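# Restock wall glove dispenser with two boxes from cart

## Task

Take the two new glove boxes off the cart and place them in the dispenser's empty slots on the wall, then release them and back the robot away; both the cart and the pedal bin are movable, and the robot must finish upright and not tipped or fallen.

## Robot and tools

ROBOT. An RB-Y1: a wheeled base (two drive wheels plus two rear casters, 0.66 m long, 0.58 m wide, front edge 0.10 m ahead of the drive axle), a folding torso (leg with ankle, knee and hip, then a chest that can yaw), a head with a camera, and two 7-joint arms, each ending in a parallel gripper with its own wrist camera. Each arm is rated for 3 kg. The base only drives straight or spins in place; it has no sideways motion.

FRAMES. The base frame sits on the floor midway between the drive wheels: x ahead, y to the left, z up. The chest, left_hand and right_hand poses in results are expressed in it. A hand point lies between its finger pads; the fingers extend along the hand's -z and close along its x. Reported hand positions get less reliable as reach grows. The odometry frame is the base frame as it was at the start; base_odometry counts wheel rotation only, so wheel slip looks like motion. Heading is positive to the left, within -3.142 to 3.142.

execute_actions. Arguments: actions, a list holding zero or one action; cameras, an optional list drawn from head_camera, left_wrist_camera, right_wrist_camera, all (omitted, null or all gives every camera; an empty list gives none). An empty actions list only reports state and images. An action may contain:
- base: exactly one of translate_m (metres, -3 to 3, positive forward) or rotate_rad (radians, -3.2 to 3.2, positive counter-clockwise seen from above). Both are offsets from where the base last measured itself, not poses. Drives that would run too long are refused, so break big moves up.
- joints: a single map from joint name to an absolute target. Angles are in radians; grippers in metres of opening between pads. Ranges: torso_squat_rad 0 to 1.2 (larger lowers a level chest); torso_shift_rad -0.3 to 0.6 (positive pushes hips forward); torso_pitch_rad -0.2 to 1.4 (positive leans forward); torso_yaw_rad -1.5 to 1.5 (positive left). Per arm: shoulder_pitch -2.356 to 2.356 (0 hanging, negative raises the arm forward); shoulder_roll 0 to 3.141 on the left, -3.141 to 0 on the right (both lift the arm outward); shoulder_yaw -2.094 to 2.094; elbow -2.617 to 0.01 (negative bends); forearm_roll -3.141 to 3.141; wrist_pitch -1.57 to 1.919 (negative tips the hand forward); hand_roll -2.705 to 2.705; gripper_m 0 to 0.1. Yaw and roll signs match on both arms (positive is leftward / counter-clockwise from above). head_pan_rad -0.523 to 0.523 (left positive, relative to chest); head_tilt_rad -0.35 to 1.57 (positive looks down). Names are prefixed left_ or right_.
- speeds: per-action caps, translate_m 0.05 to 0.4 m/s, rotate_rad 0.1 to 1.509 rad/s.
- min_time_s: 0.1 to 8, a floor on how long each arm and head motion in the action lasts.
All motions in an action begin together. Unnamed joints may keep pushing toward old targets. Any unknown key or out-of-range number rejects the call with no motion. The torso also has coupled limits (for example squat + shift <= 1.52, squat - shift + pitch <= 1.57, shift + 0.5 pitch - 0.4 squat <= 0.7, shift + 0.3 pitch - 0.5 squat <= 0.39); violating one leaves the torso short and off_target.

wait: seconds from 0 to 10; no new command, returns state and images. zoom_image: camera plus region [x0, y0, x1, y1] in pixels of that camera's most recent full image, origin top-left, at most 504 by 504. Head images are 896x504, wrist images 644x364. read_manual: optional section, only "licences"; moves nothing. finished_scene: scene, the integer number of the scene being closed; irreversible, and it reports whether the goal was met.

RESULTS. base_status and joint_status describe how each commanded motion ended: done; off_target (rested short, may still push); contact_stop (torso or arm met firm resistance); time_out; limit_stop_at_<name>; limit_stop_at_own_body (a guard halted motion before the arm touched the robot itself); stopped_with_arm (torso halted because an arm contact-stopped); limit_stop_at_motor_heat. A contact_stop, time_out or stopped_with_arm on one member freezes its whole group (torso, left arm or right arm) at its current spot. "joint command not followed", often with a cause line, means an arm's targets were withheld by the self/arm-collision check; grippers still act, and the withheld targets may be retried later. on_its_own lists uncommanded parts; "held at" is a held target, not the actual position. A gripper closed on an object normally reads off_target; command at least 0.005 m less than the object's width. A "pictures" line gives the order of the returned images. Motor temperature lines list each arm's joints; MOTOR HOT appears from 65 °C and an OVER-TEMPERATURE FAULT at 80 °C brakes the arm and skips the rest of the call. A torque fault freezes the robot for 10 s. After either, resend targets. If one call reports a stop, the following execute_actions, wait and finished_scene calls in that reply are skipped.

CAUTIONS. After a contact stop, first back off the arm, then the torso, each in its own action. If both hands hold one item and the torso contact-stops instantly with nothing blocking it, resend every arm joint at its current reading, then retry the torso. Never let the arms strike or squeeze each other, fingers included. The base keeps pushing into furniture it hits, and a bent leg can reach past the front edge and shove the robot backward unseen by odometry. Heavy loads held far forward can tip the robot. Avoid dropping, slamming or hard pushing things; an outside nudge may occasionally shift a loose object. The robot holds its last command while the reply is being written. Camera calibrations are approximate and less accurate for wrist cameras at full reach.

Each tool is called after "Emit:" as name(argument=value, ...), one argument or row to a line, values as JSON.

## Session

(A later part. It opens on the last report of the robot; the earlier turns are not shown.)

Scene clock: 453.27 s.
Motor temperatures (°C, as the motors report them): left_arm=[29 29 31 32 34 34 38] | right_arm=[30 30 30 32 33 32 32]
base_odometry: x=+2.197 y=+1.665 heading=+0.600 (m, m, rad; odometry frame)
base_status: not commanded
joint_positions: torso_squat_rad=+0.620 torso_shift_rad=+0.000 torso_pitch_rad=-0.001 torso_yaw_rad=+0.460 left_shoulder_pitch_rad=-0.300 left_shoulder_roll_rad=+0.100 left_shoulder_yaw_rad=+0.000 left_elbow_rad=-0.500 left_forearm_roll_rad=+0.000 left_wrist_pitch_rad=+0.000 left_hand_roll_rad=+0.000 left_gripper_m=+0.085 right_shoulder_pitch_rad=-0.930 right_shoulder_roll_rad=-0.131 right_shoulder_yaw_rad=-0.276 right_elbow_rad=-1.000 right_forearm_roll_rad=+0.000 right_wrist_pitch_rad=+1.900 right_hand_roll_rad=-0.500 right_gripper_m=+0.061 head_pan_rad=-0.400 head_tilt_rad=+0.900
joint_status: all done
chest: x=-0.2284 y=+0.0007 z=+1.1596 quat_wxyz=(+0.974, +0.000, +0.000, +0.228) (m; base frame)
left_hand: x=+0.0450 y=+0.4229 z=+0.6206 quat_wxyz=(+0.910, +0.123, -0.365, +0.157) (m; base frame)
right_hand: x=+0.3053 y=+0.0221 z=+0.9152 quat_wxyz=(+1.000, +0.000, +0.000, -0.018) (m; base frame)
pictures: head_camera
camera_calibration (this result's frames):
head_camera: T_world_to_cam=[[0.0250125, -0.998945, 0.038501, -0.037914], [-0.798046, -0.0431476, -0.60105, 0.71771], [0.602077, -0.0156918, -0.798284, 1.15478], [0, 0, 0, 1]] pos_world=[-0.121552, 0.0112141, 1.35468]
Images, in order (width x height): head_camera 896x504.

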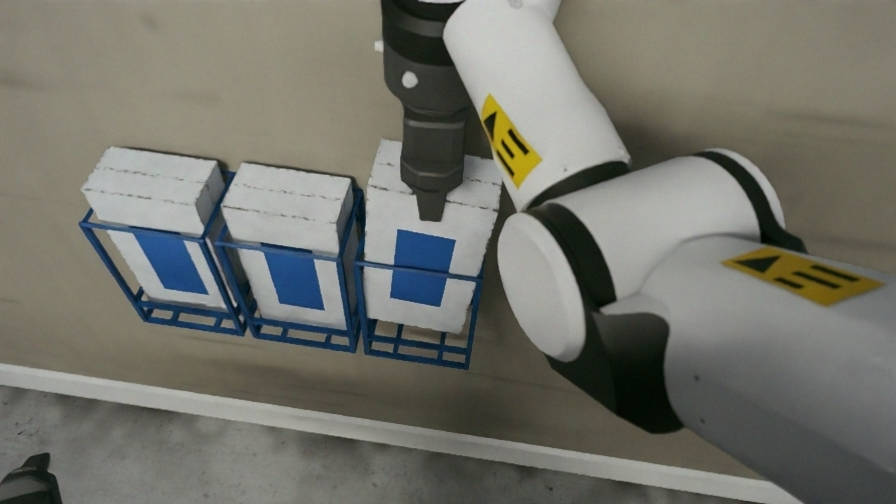

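Emit:
execute_actions(
  actions=[
    {"joints":{"torso_squat_rad":0.73,"torso_yaw_rad":0.475,"right_hand_roll_rad":-0.51},"min_time_s":1.5},
  ],
  cameras=[],
)

Emit:
execute_actions(
  actions=[
    {"joints":{"right_gripper_m":0.09}},
  ],
  cameras=[],
)

Emit:
execute_actions(
  actions=[
    {"joints":{"torso_squat_rad":0.3}},
  ],
  cameras=[],
)

Emit:
execute_actions(
  actions=[
    {"base":{"translate_m":-0.5},"joints":{"torso_yaw_rad":0,"head_pan_rad":0,"head_tilt_rad":0.6}},
  ],
  cameras=["head_camera"],
)

Scene clock: 460.07 s.
Motor temperatures (°C, as the motors report them): left_arm=[29 29 31 32 34 34 38] | right_arm=[30 30 30 32 33 32 32]
base_odometry: x=+2.197 y=+1.665 heading=+0.600 (m, m, rad; odometry frame)
base_status: not commanded
joint_positions: torso_squat_rad=+0.730 torso_shift_rad=-0.001 torso_pitch_rad=-0.002 torso_yaw_rad=+0.475 left_shoulder_pitch_rad=-0.300 left_shoulder_roll_rad=+0.100 left_shoulder_yaw_rad=+0.000 left_elbow_rad=-0.500 left_forearm_roll_rad=+0.000 left_wrist_pitch_rad=+0.000 left_hand_roll_rad=+0.000 left_gripper_m=+0.085 right_shoulder_pitch_rad=-0.933 right_shoulder_roll_rad=-0.135 right_shoulder_yaw_rad=-0.278 right_elbow_rad=-1.002 right_forearm_roll_rad=+0.000 right_wrist_pitch_rad=+1.901 right_hand_roll_rad=-0.510 right_gripper_m=+0.061 head_pan_rad=-0.400 head_tilt_rad=+0.900
joint_status: all done
chest: x=-0.2292 y=+0.0006 z=+1.1115 quat_wxyz=(+0.972, +0.000, -0.001, +0.235) (m; base frame)
left_hand: x=+0.0390 y=+0.4267 z=+0.5729 quat_wxyz=(+0.908, +0.126, -0.364, +0.164) (m; base frame)
right_hand: x=+0.3066 y=+0.0287 z=+0.8704 quat_wxyz=(+1.000, +0.001, -0.003, -0.017) (m; base frame)
pictures: none
No camera images: the call's "cameras" was empty. Leave "cameras" out to get every camera's image.

Scene clock: 460.87 s.
Motor temperatures (°C, as the motors report them): left_arm=[29 29 31 32 34 34 38] | right_arm=[30 30 30 32 33 32 32]
base_odometry: x=+2.197 y=+1.665 heading=+0.600 (m, m, rad; odometry frame)
base_status: not commanded
joint_positions: torso_squat_rad=+0.730 torso_shift_rad=+0.000 torso_pitch_rad=-0.001 torso_yaw_rad=+0.475 left_shoulder_pitch_rad=-0.300 left_shoulder_roll_rad=+0.100 left_shoulder_yaw_rad=+0.000 left_elbow_rad=-0.500 left_forearm_roll_rad=+0.000 left_wrist_pitch_rad=+0.000 left_hand_roll_rad=+0.000 left_gripper_m=+0.085 right_shoulder_pitch_rad=-0.931 right_shoulder_roll_rad=-0.134 right_shoulder_yaw_rad=-0.278 right_elbow_rad=-1.000 right_forearm_roll_rad=+0.000 right_wrist_pitch_rad=+1.901 right_hand_roll_rad=-0.510 right_gripper_m=+0.090 head_pan_rad=-0.400 head_tilt_rad=+0.900
joint_status: all done
chest: x=-0.2285 y=+0.0006 z=+1.1115 quat_wxyz=(+0.972, +0.000, +0.000, +0.235) (m; base frame)
left_hand: x=+0.0389 y=+0.4267 z=+0.5725 quat_wxyz=(+0.908, +0.126, -0.364, +0.164) (m; base frame)
right_hand: x=+0.3058 y=+0.0285 z=+0.8678 quat_wxyz=(+1.000, +0.000, +0.000, -0.017) (m; base frame)
pictures: none
No camera images: the call's "cameras" was empty. Leave "cameras" out to get every camera's image.

Scene clock: 463.17 s.
Motor temperatures (°C, as the motors report them): left_arm=[29 29 31 32 34 34 38] | right_arm=[30 30 30 32 33 32 32]
base_odometry: x=+2.197 y=+1.665 heading=+0.600 (m, m, rad; odometry frame)
base_status: not commanded
joint_positions: torso_squat_rad=+0.300 torso_shift_rad=+0.000 torso_pitch_rad=+0.000 torso_yaw_rad=+0.475 left_shoulder_pitch_rad=-0.300 left_shoulder_roll_rad=+0.100 left_shoulder_yaw_rad=+0.000 left_elbow_rad=-0.500 left_forearm_roll_rad=+0.000 left_wrist_pitch_rad=+0.000 left_hand_roll_rad=+0.000 left_gripper_m=+0.085 right_shoulder_pitch_rad=-0.929 right_shoulder_roll_rad=-0.133 right_shoulder_yaw_rad=-0.277 right_elbow_rad=-1.000 right_forearm_roll_rad=+0.000 right_wrist_pitch_rad=+1.900 right_hand_roll_rad=-0.510 right_gripper_m=+0.090 head_pan_rad=-0.400 head_tilt_rad=+0.900
joint_status: all done
chest: x=-0.2282 y=+0.0007 z=+1.2586 quat_wxyz=(+0.972, +0.000, +0.000, +0.235) (m; base frame)
left_hand: x=+0.0388 y=+0.4269 z=+0.7195 quat_wxyz=(+0.908, +0.126, -0.364, +0.164) (m; base frame)
right_hand: x=+0.3055 y=+0.0286 z=+1.0138 quat_wxyz=(+1.000, +0.000, +0.001, -0.017) (m; base frame)
pictures: none
No camera images: the call's "cameras" was empty. Leave "cameras" out to get every camera's image.

Scene clock: 466.30 s.
Motor temperatures (°C, as the motors report them): left_arm=[29 29 31 32 34 34 38] | right_arm=[30 30 30 32 33 32 32]
base_odometry: x=+1.784 y=+1.383 heading=+0.601 (m, m, rad; odometry frame)
base_status: done
joint_positions: torso_squat_rad=+0.300 torso_shift_rad=+0.000 torso_pitch_rad=+0.000 torso_yaw_rad=+0.000 left_shoulder_pitch_rad=-0.300 left_shoulder_roll_rad=+0.100 left_shoulder_yaw_rad=+0.000 left_elbow_rad=-0.500 left_forearm_roll_rad=+0.000 left_wrist_pitch_rad=+0.000 left_hand_roll_rad=+0.000 left_gripper_m=+0.085 right_shoulder_pitch_rad=-0.930 right_shoulder_roll_rad=-0.135 right_shoulder_yaw_rad=-0.278 right_elbow_rad=-1.000 right_forearm_roll_rad=+0.000 right_wrist_pitch_rad=+1.900 right_hand_roll_rad=-0.510 right_gripper_m=+0.090 head_pan_rad=+0.000 head_tilt_rad=+0.600
joint_status: all done
chest: x=-0.2280 y=+0.0006 z=+1.2587 quat_wxyz=(+1.000, +0.000, +0.000, +0.000) (m; base frame)
left_hand: x=+0.2043 y=+0.2576 z=+0.7196 quat_wxyz=(+0.921, +0.037, -0.383, -0.055) (m; base frame)
right_hand: x=+0.2596 y=-0.2196 z=+1.0142 quat_wxyz=(+0.968, +0.000, +0.000, -0.252) (m; base frame)
pictures: head_camera
camera_calibration (this result's frames):
head_camera: T_world_to_cam=[[-0.0450965, -0.998641, 0.0261348, -0.0480725], [-0.586304, 0.00527633, -0.810074, 1.12754], [0.808835, -0.0518545, -0.585745, 0.964611], [0, 0, 0, 1]] pos_world=[-0.121298, -0.00393704, 1.47966]
Images, in order (width x height): head_camera 896x504.

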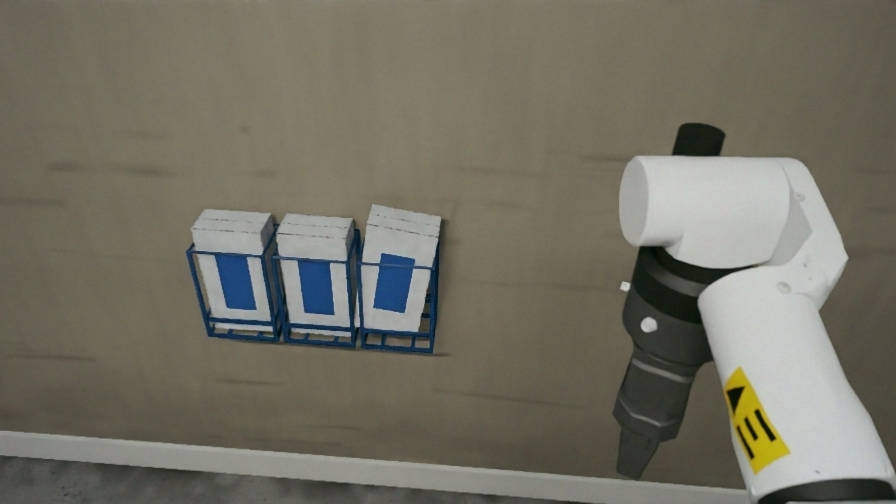

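Emit:
execute_actions(
  actions=[
    {"joints":{"torso_squat_rad":0.2,"torso_yaw_rad":0.555,"right_hand_roll_rad":-0.58,"right_gripper_m":0.03,"head_pan_rad":-0.4,"head_tilt_rad":0.9}},
  ],
  cameras=[],
)

Emit:
execute_actions(
  actions=[
    {"base":{"translate_m":0.497},"speeds":{"translate_m":0.25}},
  ],
  cameras=[],
)

Emit:
execute_actions(
  actions=[
    {"joints":{"torso_squat_rad":0.66}},
  ],
  cameras=["head_camera"],
)

Scene clock: 476.00 s.
Motor temperatures (°C, as the motors report them): left_arm=[28 29 31 32 34 34 38] | right_arm=[30 30 30 32 33 32 32]
base_odometry: x=+1.784 y=+1.383 heading=+0.601 (m, m, rad; odometry frame)
base_status: not commanded
joint_positions: torso_squat_rad=+0.200 torso_shift_rad=+0.000 torso_pitch_rad=+0.000 torso_yaw_rad=+0.555 left_shoulder_pitch_rad=-0.300 left_shoulder_roll_rad=+0.100 left_shoulder_yaw_rad=+0.000 left_elbow_rad=-0.500 left_forearm_roll_rad=+0.000 left_wrist_pitch_rad=+0.000 left_hand_roll_rad=+0.000 left_gripper_m=+0.085 right_shoulder_pitch_rad=-0.930 right_shoulder_roll_rad=-0.135 right_shoulder_yaw_rad=-0.278 right_elbow_rad=-1.000 right_forearm_roll_rad=+0.000 right_wrist_pitch_rad=+1.900 right_hand_roll_rad=-0.580 right_gripper_m=+0.030 head_pan_rad=-0.400 head_tilt_rad=+0.900
joint_status: all done
chest: x=-0.2279 y=+0.0007 z=+1.2760 quat_wxyz=(+0.962, +0.000, +0.000, +0.274) (m; base frame)
left_hand: x=+0.0039 y=+0.4469 z=+0.7368 quat_wxyz=(+0.901, +0.140, -0.358, +0.200) (m; base frame)
right_hand: x=+0.3025 y=+0.0705 z=+1.0313 quat_wxyz=(+1.000, +0.000, +0.000, -0.013) (m; base frame)
pictures: none
No camera images: the call's "cameras" was empty. Leave "cameras" out to get every camera's image.

Scene clock: 479.23 s.
Motor temperatures (°C, as the motors report them): left_arm=[28 29 31 32 34 34 38] | right_arm=[30 30 30 32 33 32 32]
base_odometry: x=+2.194 y=+1.665 heading=+0.603 (m, m, rad; odometry frame)
base_status: done
joint_positions: torso_squat_rad=+0.200 torso_shift_rad=+0.000 torso_pitch_rad=+0.000 torso_yaw_rad=+0.555 left_shoulder_pitch_rad=-0.300 left_shoulder_roll_rad=+0.100 left_shoulder_yaw_rad=+0.000 left_elbow_rad=-0.500 left_forearm_roll_rad=+0.000 left_wrist_pitch_rad=+0.000 left_hand_roll_rad=+0.000 left_gripper_m=+0.085 right_shoulder_pitch_rad=-0.930 right_shoulder_roll_rad=-0.135 right_shoulder_yaw_rad=-0.278 right_elbow_rad=-1.000 right_forearm_roll_rad=+0.000 right_wrist_pitch_rad=+1.900 right_hand_roll_rad=-0.580 right_gripper_m=+0.030 head_pan_rad=-0.400 head_tilt_rad=+0.900
joint_status: not commanded
chest: x=-0.2279 y=+0.0007 z=+1.2760 quat_wxyz=(+0.962, +0.000, +0.000, +0.274) (m; base frame)
left_hand: x=+0.0039 y=+0.4469 z=+0.7368 quat_wxyz=(+0.901, +0.140, -0.358, +0.200) (m; base frame)
right_hand: x=+0.3025 y=+0.0705 z=+1.0313 quat_wxyz=(+1.000, +0.000, +0.000, -0.013) (m; base frame)
pictures: none
No camera images: the call's "cameras" was empty. Leave "cameras" out to get every camera's image.

Scene clock: 481.67 s.
Motor temperatures (°C, as the motors report them): left_arm=[28 29 31 32 34 34 38] | right_arm=[30 30 30 32 33 32 32]
base_odometry: x=+2.194 y=+1.665 heading=+0.603 (m, m, rad; odometry frame)
base_status: not commanded
joint_positions: torso_squat_rad=+0.660 torso_shift_rad=+0.000 torso_pitch_rad=-0.001 torso_yaw_rad=+0.555 left_shoulder_pitch_rad=-0.300 left_shoulder_roll_rad=+0.100 left_shoulder_yaw_rad=+0.000 left_elbow_rad=-0.500 left_forearm_roll_rad=+0.000 left_wrist_pitch_rad=+0.000 left_hand_roll_rad=+0.000 left_gripper_m=+0.085 right_shoulder_pitch_rad=-0.933 right_shoulder_roll_rad=-0.136 right_shoulder_yaw_rad=-0.278 right_elbow_rad=-1.002 right_forearm_roll_rad=+0.000 right_wrist_pitch_rad=+1.900 right_hand_roll_rad=-0.580 right_gripper_m=+0.030 head_pan_rad=-0.400 head_tilt_rad=+0.900
joint_status: all done
chest: x=-0.2285 y=+0.0006 z=+1.1429 quat_wxyz=(+0.962, +0.000, +0.000, +0.274) (m; base frame)
left_hand: x=+0.0040 y=+0.4467 z=+0.6040 quat_wxyz=(+0.901, +0.140, -0.359, +0.200) (m; base frame)
right_hand: x=+0.3033 y=+0.0710 z=+0.9009 quat_wxyz=(+1.000, +0.001, -0.003, -0.013) (m; base frame)
pictures: head_camera
camera_calibration (this result's frames):
head_camera: T_world_to_cam=[[0.119218, -0.992123, 0.0384613, -0.0158267], [-0.790143, -0.118261, -0.601406, 0.709833], [0.601217, 0.0413084, -0.798017, 1.14098], [0, 0, 0, 1]] pos_world=[-0.123219, 0.0211119, 1.33803]
Images, in order (width x height): head_camera 896x504.

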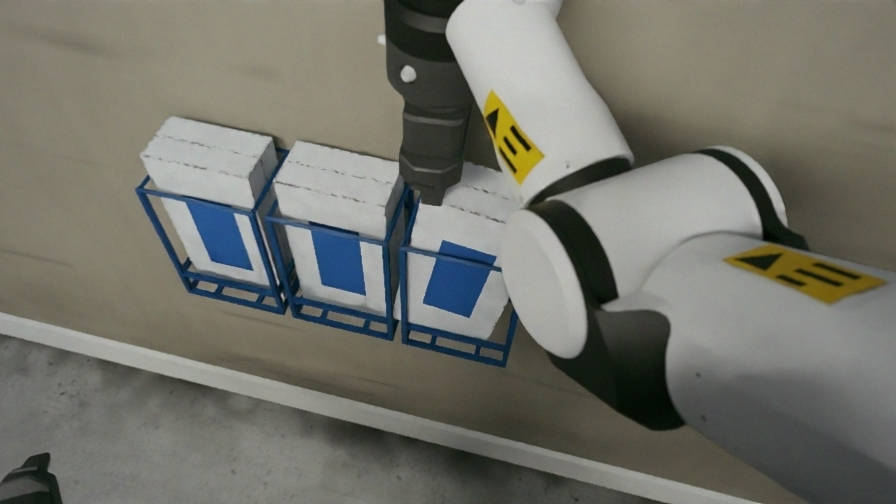

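Contact begun; press a bit more.

Emit:
execute_actions(
  actions=[
    {"joints":{"torso_squat_rad":0.74},"min_time_s":1},
  ],
  cameras=["head_camera"],
)

Emit:
execute_actions(
  actions=[
    {"joints":{"torso_squat_rad":0.3}},
  ],
  cameras=[],
)

Emit:
execute_actions(
  actions=[
    {"base":{"translate_m":-0.5},"joints":{"torso_yaw_rad":0,"head_pan_rad":0,"head_tilt_rad":0.6}},
  ],
  cameras=["head_camera"],
)

action 0: "min_time_s" has no arm or head joint beside it: it slows only arm and head motions. Command such a joint too, or leave it out

Scene clock: 489.10 s.
Motor temperatures (°C, as the motors report them): left_arm=[28 29 31 32 34 34 38] | right_arm=[30 30 30 32 33 32 32]
base_odometry: x=+2.194 y=+1.665 heading=+0.603 (m, m, rad; odometry frame)
base_status: not commanded
joint_positions: torso_squat_rad=+0.300 torso_shift_rad=+0.000 torso_pitch_rad=+0.000 torso_yaw_rad=+0.555 left_shoulder_pitch_rad=-0.300 left_shoulder_roll_rad=+0.100 left_shoulder_yaw_rad=+0.000 left_elbow_rad=-0.500 left_forearm_roll_rad=+0.000 left_wrist_pitch_rad=+0.000 left_hand_roll_rad=+0.000 left_gripper_m=+0.085 right_shoulder_pitch_rad=-0.930 right_shoulder_roll_rad=-0.135 right_shoulder_yaw_rad=-0.278 right_elbow_rad=-1.000 right_forearm_roll_rad=+0.000 right_wrist_pitch_rad=+1.900 right_hand_roll_rad=-0.580 right_gripper_m=+0.030 head_pan_rad=-0.400 head_tilt_rad=+0.900
joint_status: all done
chest: x=-0.2279 y=+0.0007 z=+1.2587 quat_wxyz=(+0.962, +0.000, +0.000, +0.274) (m; base frame)
left_hand: x=+0.0039 y=+0.4468 z=+0.7194 quat_wxyz=(+0.901, +0.140, -0.358, +0.200) (m; base frame)
right_hand: x=+0.3027 y=+0.0706 z=+1.0143 quat_wxyz=(+1.000, +0.000, +0.000, -0.013) (m; base frame)
pictures: none
No camera images: the call's "cameras" was empty. Leave "cameras" out to get every camera's image.

Scene clock: 492.23 s.
Motor temperatures (°C, as the motors report them): left_arm=[28 29 31 32 34 34 38] | right_arm=[30 30 30 32 33 32 32]
base_odometry: x=+1.782 y=+1.381 heading=+0.605 (m, m, rad; odometry frame)
base_status: done
joint_positions: torso_squat_rad=+0.300 torso_shift_rad=+0.000 torso_pitch_rad=+0.000 torso_yaw_rad=+0.000 left_shoulder_pitch_rad=-0.300 left_shoulder_roll_rad=+0.100 left_shoulder_yaw_rad=+0.000 left_elbow_rad=-0.500 left_forearm_roll_rad=+0.000 left_wrist_pitch_rad=+0.000 left_hand_roll_rad=+0.000 left_gripper_m=+0.085 right_shoulder_pitch_rad=-0.930 right_shoulder_roll_rad=-0.135 right_shoulder_yaw_rad=-0.278 right_elbow_rad=-1.000 right_forearm_roll_rad=+0.000 right_wrist_pitch_rad=+1.900 right_hand_roll_rad=-0.580 right_gripper_m=+0.030 head_pan_rad=+0.000 head_tilt_rad=+0.600
joint_status: all done
chest: x=-0.2280 y=+0.0007 z=+1.2587 quat_wxyz=(+1.000, +0.000, +0.000, +0.000) (m; base frame)
left_hand: x=+0.2043 y=+0.2576 z=+0.7196 quat_wxyz=(+0.921, +0.037, -0.383, -0.055) (m; base frame)
right_hand: x=+0.2597 y=-0.2196 z=+1.0144 quat_wxyz=(+0.958, +0.000, +0.000, -0.286) (m; base frame)
pictures: head_camera
camera_calibration (this result's frames):
head_camera: T_world_to_cam=[[-0.0451028, -0.99864, 0.0261426, -0.0480723], [-0.586304, 0.00527369, -0.810074, 1.12754], [0.808835, -0.0518641, -0.585744, 0.964611], [0, 0, 0, 1]] pos_world=[-0.121298, -0.00392449, 1.47966]
Images, in order (width x height): head_camera 896x504.

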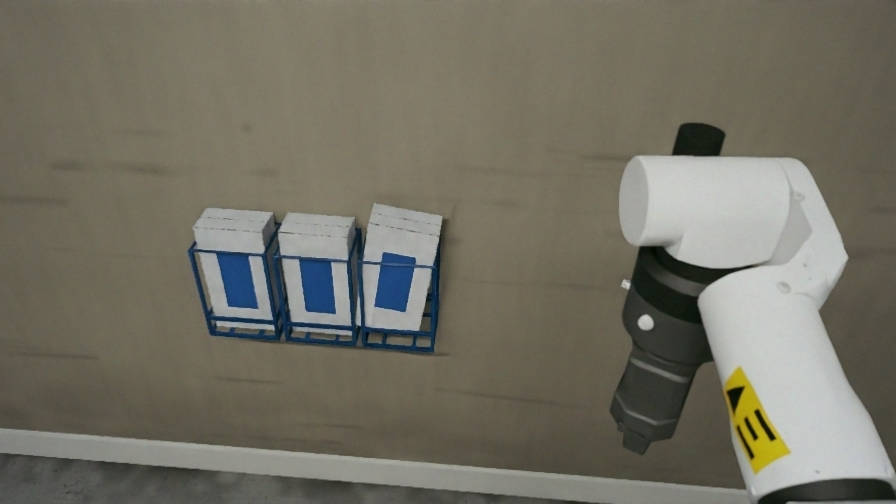

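Emit:
execute_actions(
  actions=[
    {"joints":{"torso_squat_rad":0.2,"torso_yaw_rad":0.475,"right_hand_roll_rad":-0.51,"right_gripper_m":0.1,"head_pan_rad":-0.4,"head_tilt_rad":0.9}},
  ],
  cameras=[],
)

Emit:
execute_actions(
  actions=[
    {"base":{"translate_m":0.499},"speeds":{"translate_m":0.25}},
  ],
  cameras=[],
)

Emit:
execute_actions(
  actions=[
    {"joints":{"torso_squat_rad":0.7}},
  ],
  cameras=[],
)

Emit:
execute_actions(
  actions=[
    {"joints":{"right_gripper_m":0.058}},
  ],
  cameras=[],
)

Emit:
execute_actions(
  actions=[
    {"joints":{"torso_squat_rad":0.62}},
  ],
  cameras=[],
)

Emit:
execute_actions(
  actions=[
    {"joints":{"torso_yaw_rad":0.505,"right_hand_roll_rad":-0.54},"min_time_s":1.5},
  ],
  cameras=["head_camera"],
)

Scene clock: 505.60 s.
Motor temperatures (°C, as the motors report them): left_arm=[28 29 31 32 34 34 38] | right_arm=[30 30 30 32 33 32 32]
base_odometry: x=+1.782 y=+1.381 heading=+0.605 (m, m, rad; odometry frame)
base_status: not commanded
joint_positions: torso_squat_rad=+0.200 torso_shift_rad=+0.000 torso_pitch_rad=+0.000 torso_yaw_rad=+0.475 left_shoulder_pitch_rad=-0.300 left_shoulder_roll_rad=+0.100 left_shoulder_yaw_rad=+0.000 left_elbow_rad=-0.500 left_forearm_roll_rad=+0.000 left_wrist_pitch_rad=+0.000 left_hand_roll_rad=+0.000 left_gripper_m=+0.085 right_shoulder_pitch_rad=-0.930 right_shoulder_roll_rad=-0.135 right_shoulder_yaw_rad=-0.278 right_elbow_rad=-1.000 right_forearm_roll_rad=+0.000 right_wrist_pitch_rad=+1.900 right_hand_roll_rad=-0.510 right_gripper_m=+0.099 head_pan_rad=-0.400 head_tilt_rad=+0.900
joint_status: all done
chest: x=-0.2279 y=+0.0007 z=+1.2760 quat_wxyz=(+0.972, +0.000, +0.000, +0.235) (m; base frame)
left_hand: x=+0.0388 y=+0.4269 z=+0.7368 quat_wxyz=(+0.909, +0.126, -0.363, +0.164) (m; base frame)
right_hand: x=+0.3064 y=+0.0280 z=+1.0314 quat_wxyz=(+1.000, +0.000, +0.000, -0.018) (m; base frame)
pictures: none
No camera images: the call's "cameras" was empty. Leave "cameras" out to get every camera's image.

Scene clock: 508.77 s.
Motor temperatures (°C, as the motors report them): left_arm=[28 29 31 32 34 34 38] | right_arm=[30 30 30 32 33 32 32]
base_odometry: x=+2.193 y=+1.665 heading=+0.606 (m, m, rad; odometry frame)
base_status: done
joint_positions: torso_squat_rad=+0.200 torso_shift_rad=+0.000 torso_pitch_rad=+0.000 torso_yaw_rad=+0.475 left_shoulder_pitch_rad=-0.300 left_shoulder_roll_rad=+0.100 left_shoulder_yaw_rad=+0.000 left_elbow_rad=-0.500 left_forearm_roll_rad=+0.000 left_wrist_pitch_rad=+0.000 left_hand_roll_rad=+0.000 left_gripper_m=+0.085 right_shoulder_pitch_rad=-0.930 right_shoulder_roll_rad=-0.135 right_shoulder_yaw_rad=-0.278 right_elbow_rad=-1.000 right_forearm_roll_rad=+0.000 right_wrist_pitch_rad=+1.900 right_hand_roll_rad=-0.510 right_gripper_m=+0.099 head_pan_rad=-0.400 head_tilt_rad=+0.900
joint_status: not commanded
chest: x=-0.2279 y=+0.0007 z=+1.2760 quat_wxyz=(+0.972, +0.000, +0.000, +0.235) (m; base frame)
left_hand: x=+0.0388 y=+0.4269 z=+0.7368 quat_wxyz=(+0.909, +0.126, -0.363, +0.164) (m; base frame)
right_hand: x=+0.3064 y=+0.0280 z=+1.0315 quat_wxyz=(+1.000, +0.000, +0.000, -0.018) (m; base frame)
pictures: none
No camera images: the call's "cameras" was empty. Leave "cameras" out to get every camera's image.

Scene clock: 511.30 s.
Motor temperatures (°C, as the motors report them): left_arm=[28 29 31 32 34 34 38] | right_arm=[30 30 30 32 33 32 32]
base_odometry: x=+2.193 y=+1.665 heading=+0.606 (m, m, rad; odometry frame)
base_status: not commanded
joint_positions: torso_squat_rad=+0.700 torso_shift_rad=+0.000 torso_pitch_rad=+0.000 torso_yaw_rad=+0.475 left_shoulder_pitch_rad=-0.300 left_shoulder_roll_rad=+0.100 left_shoulder_yaw_rad=+0.000 left_elbow_rad=-0.500 left_forearm_roll_rad=+0.000 left_wrist_pitch_rad=+0.000 left_hand_roll_rad=+0.000 left_gripper_m=+0.085 right_shoulder_pitch_rad=-0.930 right_shoulder_roll_rad=-0.135 right_shoulder_yaw_rad=-0.278 right_elbow_rad=-1.000 right_forearm_roll_rad=+0.000 right_wrist_pitch_rad=+1.900 right_hand_roll_rad=-0.510 right_gripper_m=+0.099 head_pan_rad=-0.400 head_tilt_rad=+0.900
joint_status: all done
chest: x=-0.2280 y=+0.0006 z=+1.1253 quat_wxyz=(+0.972, +0.000, +0.000, +0.235) (m; base frame)
left_hand: x=+0.0388 y=+0.4268 z=+0.5862 quat_wxyz=(+0.908, +0.126, -0.363, +0.164) (m; base frame)
right_hand: x=+0.3064 y=+0.0278 z=+0.8810 quat_wxyz=(+1.000, +0.000, +0.000, -0.018) (m; base frame)
pictures: none
No camera images: the call's "cameras" was empty. Leave "cameras" out to get every camera's image.

Scene clock: 512.20 s.
Motor temperatures (°C, as the motors report them): left_arm=[28 29 31 32 34 34 38] | right_arm=[30 30 30 32 33 32 32]
base_odometry: x=+2.193 y=+1.665 heading=+0.606 (m, m, rad; odometry frame)
base_status: not commanded
joint_positions: torso_squat_rad=+0.700 torso_shift_rad=+0.000 torso_pitch_rad=+0.000 torso_yaw_rad=+0.475 left_shoulder_pitch_rad=-0.300 left_shoulder_roll_rad=+0.100 left_shoulder_yaw_rad=+0.000 left_elbow_rad=-0.500 left_forearm_roll_rad=+0.000 left_wrist_pitch_rad=+0.000 left_hand_roll_rad=+0.000 left_gripper_m=+0.085 right_shoulder_pitch_rad=-0.930 right_shoulder_roll_rad=-0.135 right_shoulder_yaw_rad=-0.278 right_elbow_rad=-1.000 right_forearm_roll_rad=+0.000 right_wrist_pitch_rad=+1.900 right_hand_roll_rad=-0.510 right_gripper_m=+0.061 head_pan_rad=-0.400 head_tilt_rad=+0.900
joint_status: all done
chest: x=-0.2280 y=+0.0006 z=+1.1253 quat_wxyz=(+0.972, +0.000, +0.000, +0.235) (m; base frame)
left_hand: x=+0.0388 y=+0.4268 z=+0.5862 quat_wxyz=(+0.908, +0.126, -0.363, +0.164) (m; base frame)
right_hand: x=+0.3064 y=+0.0278 z=+0.8810 quat_wxyz=(+1.000, +0.000, +0.000, -0.018) (m; base frame)
pictures: none
No camera images: the call's "cameras" was empty. Leave "cameras" out to get every camera's image.

Scene clock: 513.27 s.
Motor temperatures (°C, as the motors report them): left_arm=[28 29 31 32 34 34 38] | right_arm=[30 30 30 32 33 32 32]
base_odometry: x=+2.193 y=+1.665 heading=+0.606 (m, m, rad; odometry frame)
base_status: not commanded
joint_positions: torso_squat_rad=+0.620 torso_shift_rad=+0.000 torso_pitch_rad=+0.000 torso_yaw_rad=+0.475 left_shoulder_pitch_rad=-0.300 left_shoulder_roll_rad=+0.100 left_shoulder_yaw_rad=+0.000 left_elbow_rad=-0.500 left_forearm_roll_rad=+0.000 left_wrist_pitch_rad=+0.000 left_hand_roll_rad=+0.000 left_gripper_m=+0.085 right_shoulder_pitch_rad=-0.930 right_shoulder_roll_rad=-0.135 right_shoulder_yaw_rad=-0.278 right_elbow_rad=-1.000 right_forearm_roll_rad=+0.000 right_wrist_pitch_rad=+1.900 right_hand_roll_rad=-0.510 right_gripper_m=+0.061 head_pan_rad=-0.400 head_tilt_rad=+0.900
joint_status: all done
chest: x=-0.2278 y=+0.0006 z=+1.1596 quat_wxyz=(+0.972, +0.000, +0.000, +0.235) (m; base frame)
left_hand: x=+0.0388 y=+0.4268 z=+0.6204 quat_wxyz=(+0.909, +0.126, -0.363, +0.164) (m; base frame)
right_hand: x=+0.3064 y=+0.0278 z=+0.9148 quat_wxyz=(+1.000, +0.000, +0.000, -0.018) (m; base frame)
pictures: none
No camera images: the call's "cameras" was empty. Leave "cameras" out to get every camera's image.

Scene clock: 515.07 s.
Motor temperatures (°C, as the motors report them): left_arm=[28 29 31 32 34 34 38] | right_arm=[30 30 30 32 33 32 32]
base_odometry: x=+2.193 y=+1.665 heading=+0.606 (m, m, rad; odometry frame)
base_status: not commanded
joint_positions: torso_squat_rad=+0.620 torso_shift_rad=+0.000 torso_pitch_rad=+0.000 torso_yaw_rad=+0.505 left_shoulder_pitch_rad=-0.300 left_shoulder_roll_rad=+0.100 left_shoulder_yaw_rad=+0.000 left_elbow_rad=-0.500 left_forearm_roll_rad=+0.000 left_wrist_pitch_rad=+0.000 left_hand_roll_rad=+0.000 left_gripper_m=+0.085 right_shoulder_pitch_rad=-0.929 right_shoulder_roll_rad=-0.135 right_shoulder_yaw_rad=-0.278 right_elbow_rad=-1.000 right_forearm_roll_rad=+0.000 right_wrist_pitch_rad=+1.900 right_hand_roll_rad=-0.540 right_gripper_m=+0.061 head_pan_rad=-0.400 head_tilt_rad=+0.900
joint_status: all done
chest: x=-0.2278 y=+0.0006 z=+1.1596 quat_wxyz=(+0.968, +0.000, +0.000, +0.250) (m; base frame)
left_hand: x=+0.0259 y=+0.4346 z=+0.6204 quat_wxyz=(+0.906, +0.131, -0.361, +0.177) (m; base frame)
right_hand: x=+0.3054 y=+0.0435 z=+0.9148 quat_wxyz=(+1.000, +0.000, +0.000, -0.018) (m; base frame)
pictures: head_camera
camera_calibration (this result's frames):
head_camera: T_world_to_cam=[[0.0694232, -0.996852, 0.0383033, -0.0277016], [-0.795937, -0.0784959, -0.600269, 0.717808], [0.601385, 0.0111855, -0.798881, 1.15496], [0, 0, 0, 1]] pos_world=[-0.121321, 0.0158118, 1.35461]
Images, in order (width x height): head_camera 896x504.

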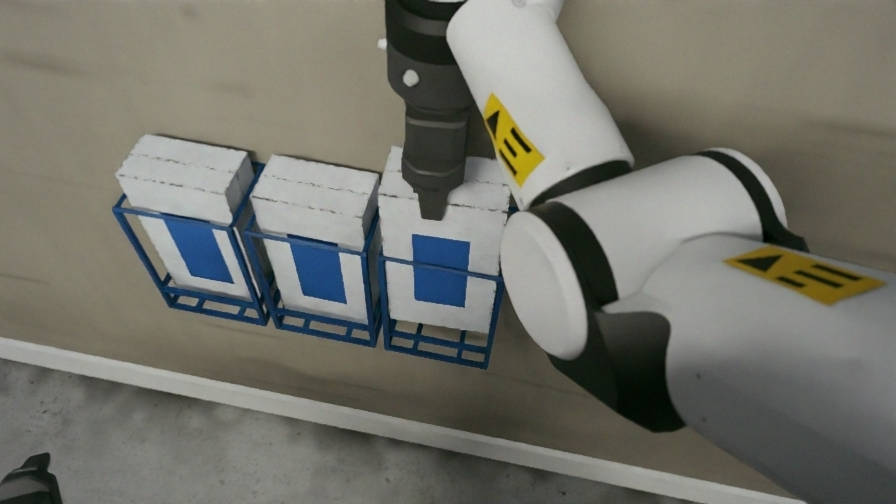

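Emit:
execute_actions(
  actions=[
    {"joints":{"torso_squat_rad":0.7}},
  ],
  cameras=[],
)

Emit:
execute_actions(
  actions=[
    {"joints":{"right_gripper_m":0.09}},
  ],
  cameras=[],
)

Emit:
execute_actions(
  actions=[
    {"joints":{"torso_squat_rad":0.3}},
  ],
  cameras=[],
)

Emit:
execute_actions(
  actions=[
    {"base":{"translate_m":-0.5},"joints":{"torso_yaw_rad":0,"head_pan_rad":0,"head_tilt_rad":0.6}},
  ],
  cameras=["head_camera"],
)

Scene clock: 524.27 s.
Motor temperatures (°C, as the motors report them): left_arm=[28 29 31 32 34 34 38] | right_arm=[31 30 30 32 33 32 32]
base_odometry: x=+2.193 y=+1.665 heading=+0.606 (m, m, rad; odometry frame)
base_status: not commanded
joint_positions: torso_squat_rad=+0.700 torso_shift_rad=+0.000 torso_pitch_rad=+0.000 torso_yaw_rad=+0.505 left_shoulder_pitch_rad=-0.300 left_shoulder_roll_rad=+0.100 left_shoulder_yaw_rad=+0.000 left_elbow_rad=-0.500 left_forearm_roll_rad=+0.000 left_wrist_pitch_rad=+0.000 left_hand_roll_rad=+0.000 left_gripper_m=+0.085 right_shoulder_pitch_rad=-0.929 right_shoulder_roll_rad=-0.136 right_shoulder_yaw_rad=-0.278 right_elbow_rad=-1.000 right_forearm_roll_rad=+0.000 right_wrist_pitch_rad=+1.900 right_hand_roll_rad=-0.540 right_gripper_m=+0.061 head_pan_rad=-0.400 head_tilt_rad=+0.900
joint_status: all done
chest: x=-0.2280 y=+0.0006 z=+1.1253 quat_wxyz=(+0.968, +0.000, +0.000, +0.250) (m; base frame)
left_hand: x=+0.0260 y=+0.4346 z=+0.5862 quat_wxyz=(+0.906, +0.131, -0.361, +0.177) (m; base frame)
right_hand: x=+0.3054 y=+0.0432 z=+0.8807 quat_wxyz=(+1.000, -0.001, +0.000, -0.018) (m; base frame)
pictures: none
No camera images: the call's "cameras" was empty. Leave "cameras" out to get every camera's image.

Scene clock: 525.07 s.
Motor temperatures (°C, as the motors report them): left_arm=[28 29 31 32 34 34 38] | right_arm=[31 30 30 32 33 32 32]
base_odometry: x=+2.193 y=+1.665 heading=+0.606 (m, m, rad; odometry frame)
base_status: not commanded
joint_positions: torso_squat_rad=+0.700 torso_shift_rad=+0.000 torso_pitch_rad=+0.000 torso_yaw_rad=+0.505 left_shoulder_pitch_rad=-0.300 left_shoulder_roll_rad=+0.100 left_shoulder_yaw_rad=+0.000 left_elbow_rad=-0.500 left_forearm_roll_rad=+0.000 left_wrist_pitch_rad=+0.000 left_hand_roll_rad=+0.000 left_gripper_m=+0.085 right_shoulder_pitch_rad=-0.929 right_shoulder_roll_rad=-0.135 right_shoulder_yaw_rad=-0.278 right_elbow_rad=-1.000 right_forearm_roll_rad=+0.000 right_wrist_pitch_rad=+1.900 right_hand_roll_rad=-0.540 right_gripper_m=+0.090 head_pan_rad=-0.400 head_tilt_rad=+0.900
joint_status: all done
chest: x=-0.2280 y=+0.0006 z=+1.1253 quat_wxyz=(+0.968, +0.000, +0.000, +0.250) (m; base frame)
left_hand: x=+0.0260 y=+0.4346 z=+0.5862 quat_wxyz=(+0.906, +0.131, -0.361, +0.177) (m; base frame)
right_hand: x=+0.3053 y=+0.0435 z=+0.8806 quat_wxyz=(+1.000, +0.000, +0.000, -0.018) (m; base frame)
pictures: none
No camera images: the call's "cameras" was empty. Leave "cameras" out to get every camera's image.

Scene clock: 527.23 s.
Motor temperatures (°C, as the motors report them): left_arm=[28 29 31 32 34 34 38] | right_arm=[31 30 30 32 33 32 32]
base_odometry: x=+2.193 y=+1.665 heading=+0.606 (m, m, rad; odometry frame)
base_status: not commanded
joint_positions: torso_squat_rad=+0.300 torso_shift_rad=+0.000 torso_pitch_rad=+0.000 torso_yaw_rad=+0.505 left_shoulder_pitch_rad=-0.300 left_shoulder_roll_rad=+0.100 left_shoulder_yaw_rad=+0.000 left_elbow_rad=-0.500 left_forearm_roll_rad=+0.000 left_wrist_pitch_rad=+0.000 left_hand_roll_rad=+0.000 left_gripper_m=+0.085 right_shoulder_pitch_rad=-0.930 right_shoulder_roll_rad=-0.135 right_shoulder_yaw_rad=-0.278 right_elbow_rad=-1.000 right_forearm_roll_rad=+0.000 right_wrist_pitch_rad=+1.900 right_hand_roll_rad=-0.540 right_gripper_m=+0.090 head_pan_rad=-0.400 head_tilt_rad=+0.900
joint_status: all done
chest: x=-0.2279 y=+0.0007 z=+1.2587 quat_wxyz=(+0.968, +0.000, +0.000, +0.250) (m; base frame)
left_hand: x=+0.0260 y=+0.4347 z=+0.7194 quat_wxyz=(+0.906, +0.131, -0.361, +0.177) (m; base frame)
right_hand: x=+0.3054 y=+0.0437 z=+1.0139 quat_wxyz=(+1.000, +0.000, +0.000, -0.018) (m; base frame)
pictures: none
No camera images: the call's "cameras" was empty. Leave "cameras" out to get every camera's image.

Scene clock: 530.37 s.
Motor temperatures (°C, as the motors report them): left_arm=[28 29 31 32 34 34 38] | right_arm=[31 30 30 32 33 32 32]
base_odometry: x=+1.782 y=+1.380 heading=+0.608 (m, m, rad; odometry frame)
base_status: done
joint_positions: torso_squat_rad=+0.300 torso_shift_rad=+0.000 torso_pitch_rad=+0.000 torso_yaw_rad=+0.000 left_shoulder_pitch_rad=-0.300 left_shoulder_roll_rad=+0.100 left_shoulder_yaw_rad=+0.000 left_elbow_rad=-0.500 left_forearm_roll_rad=+0.000 left_wrist_pitch_rad=+0.000 left_hand_roll_rad=+0.000 left_gripper_m=+0.085 right_shoulder_pitch_rad=-0.930 right_shoulder_roll_rad=-0.135 right_shoulder_yaw_rad=-0.278 right_elbow_rad=-1.000 right_forearm_roll_rad=+0.000 right_wrist_pitch_rad=+1.900 right_hand_roll_rad=-0.540 right_gripper_m=+0.090 head_pan_rad=+0.000 head_tilt_rad=+0.600
joint_status: all done
chest: x=-0.2280 y=+0.0007 z=+1.2587 quat_wxyz=(+1.000, +0.000, +0.000, +0.000) (m; base frame)
left_hand: x=+0.2043 y=+0.2577 z=+0.7196 quat_wxyz=(+0.921, +0.037, -0.383, -0.055) (m; base frame)
right_hand: x=+0.2596 y=-0.2196 z=+1.0142 quat_wxyz=(+0.964, +0.000, +0.000, -0.267) (m; base frame)
pictures: head_camera
camera_calibration (this result's frames):
head_camera: T_world_to_cam=[[-0.045096, -0.99864, 0.0261558, -0.0480746], [-0.586307, 0.00525915, -0.810072, 1.12754], [0.808833, -0.0518664, -0.585746, 0.964613], [0, 0, 0, 1]] pos_world=[-0.121296, -0.0039081, 1.47966]
Images, in order (width x height): head_camera 896x504.

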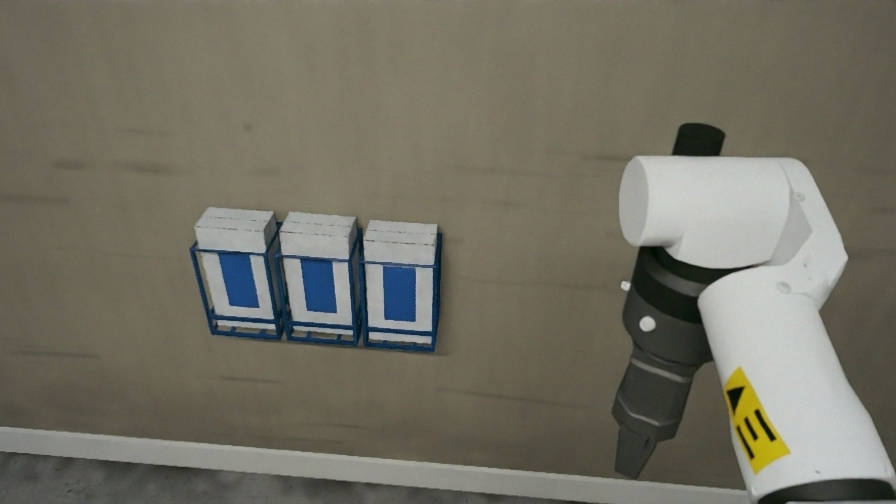

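Emit:
finished_scene(
  scene=1,
)

The scene is finished: the task was done.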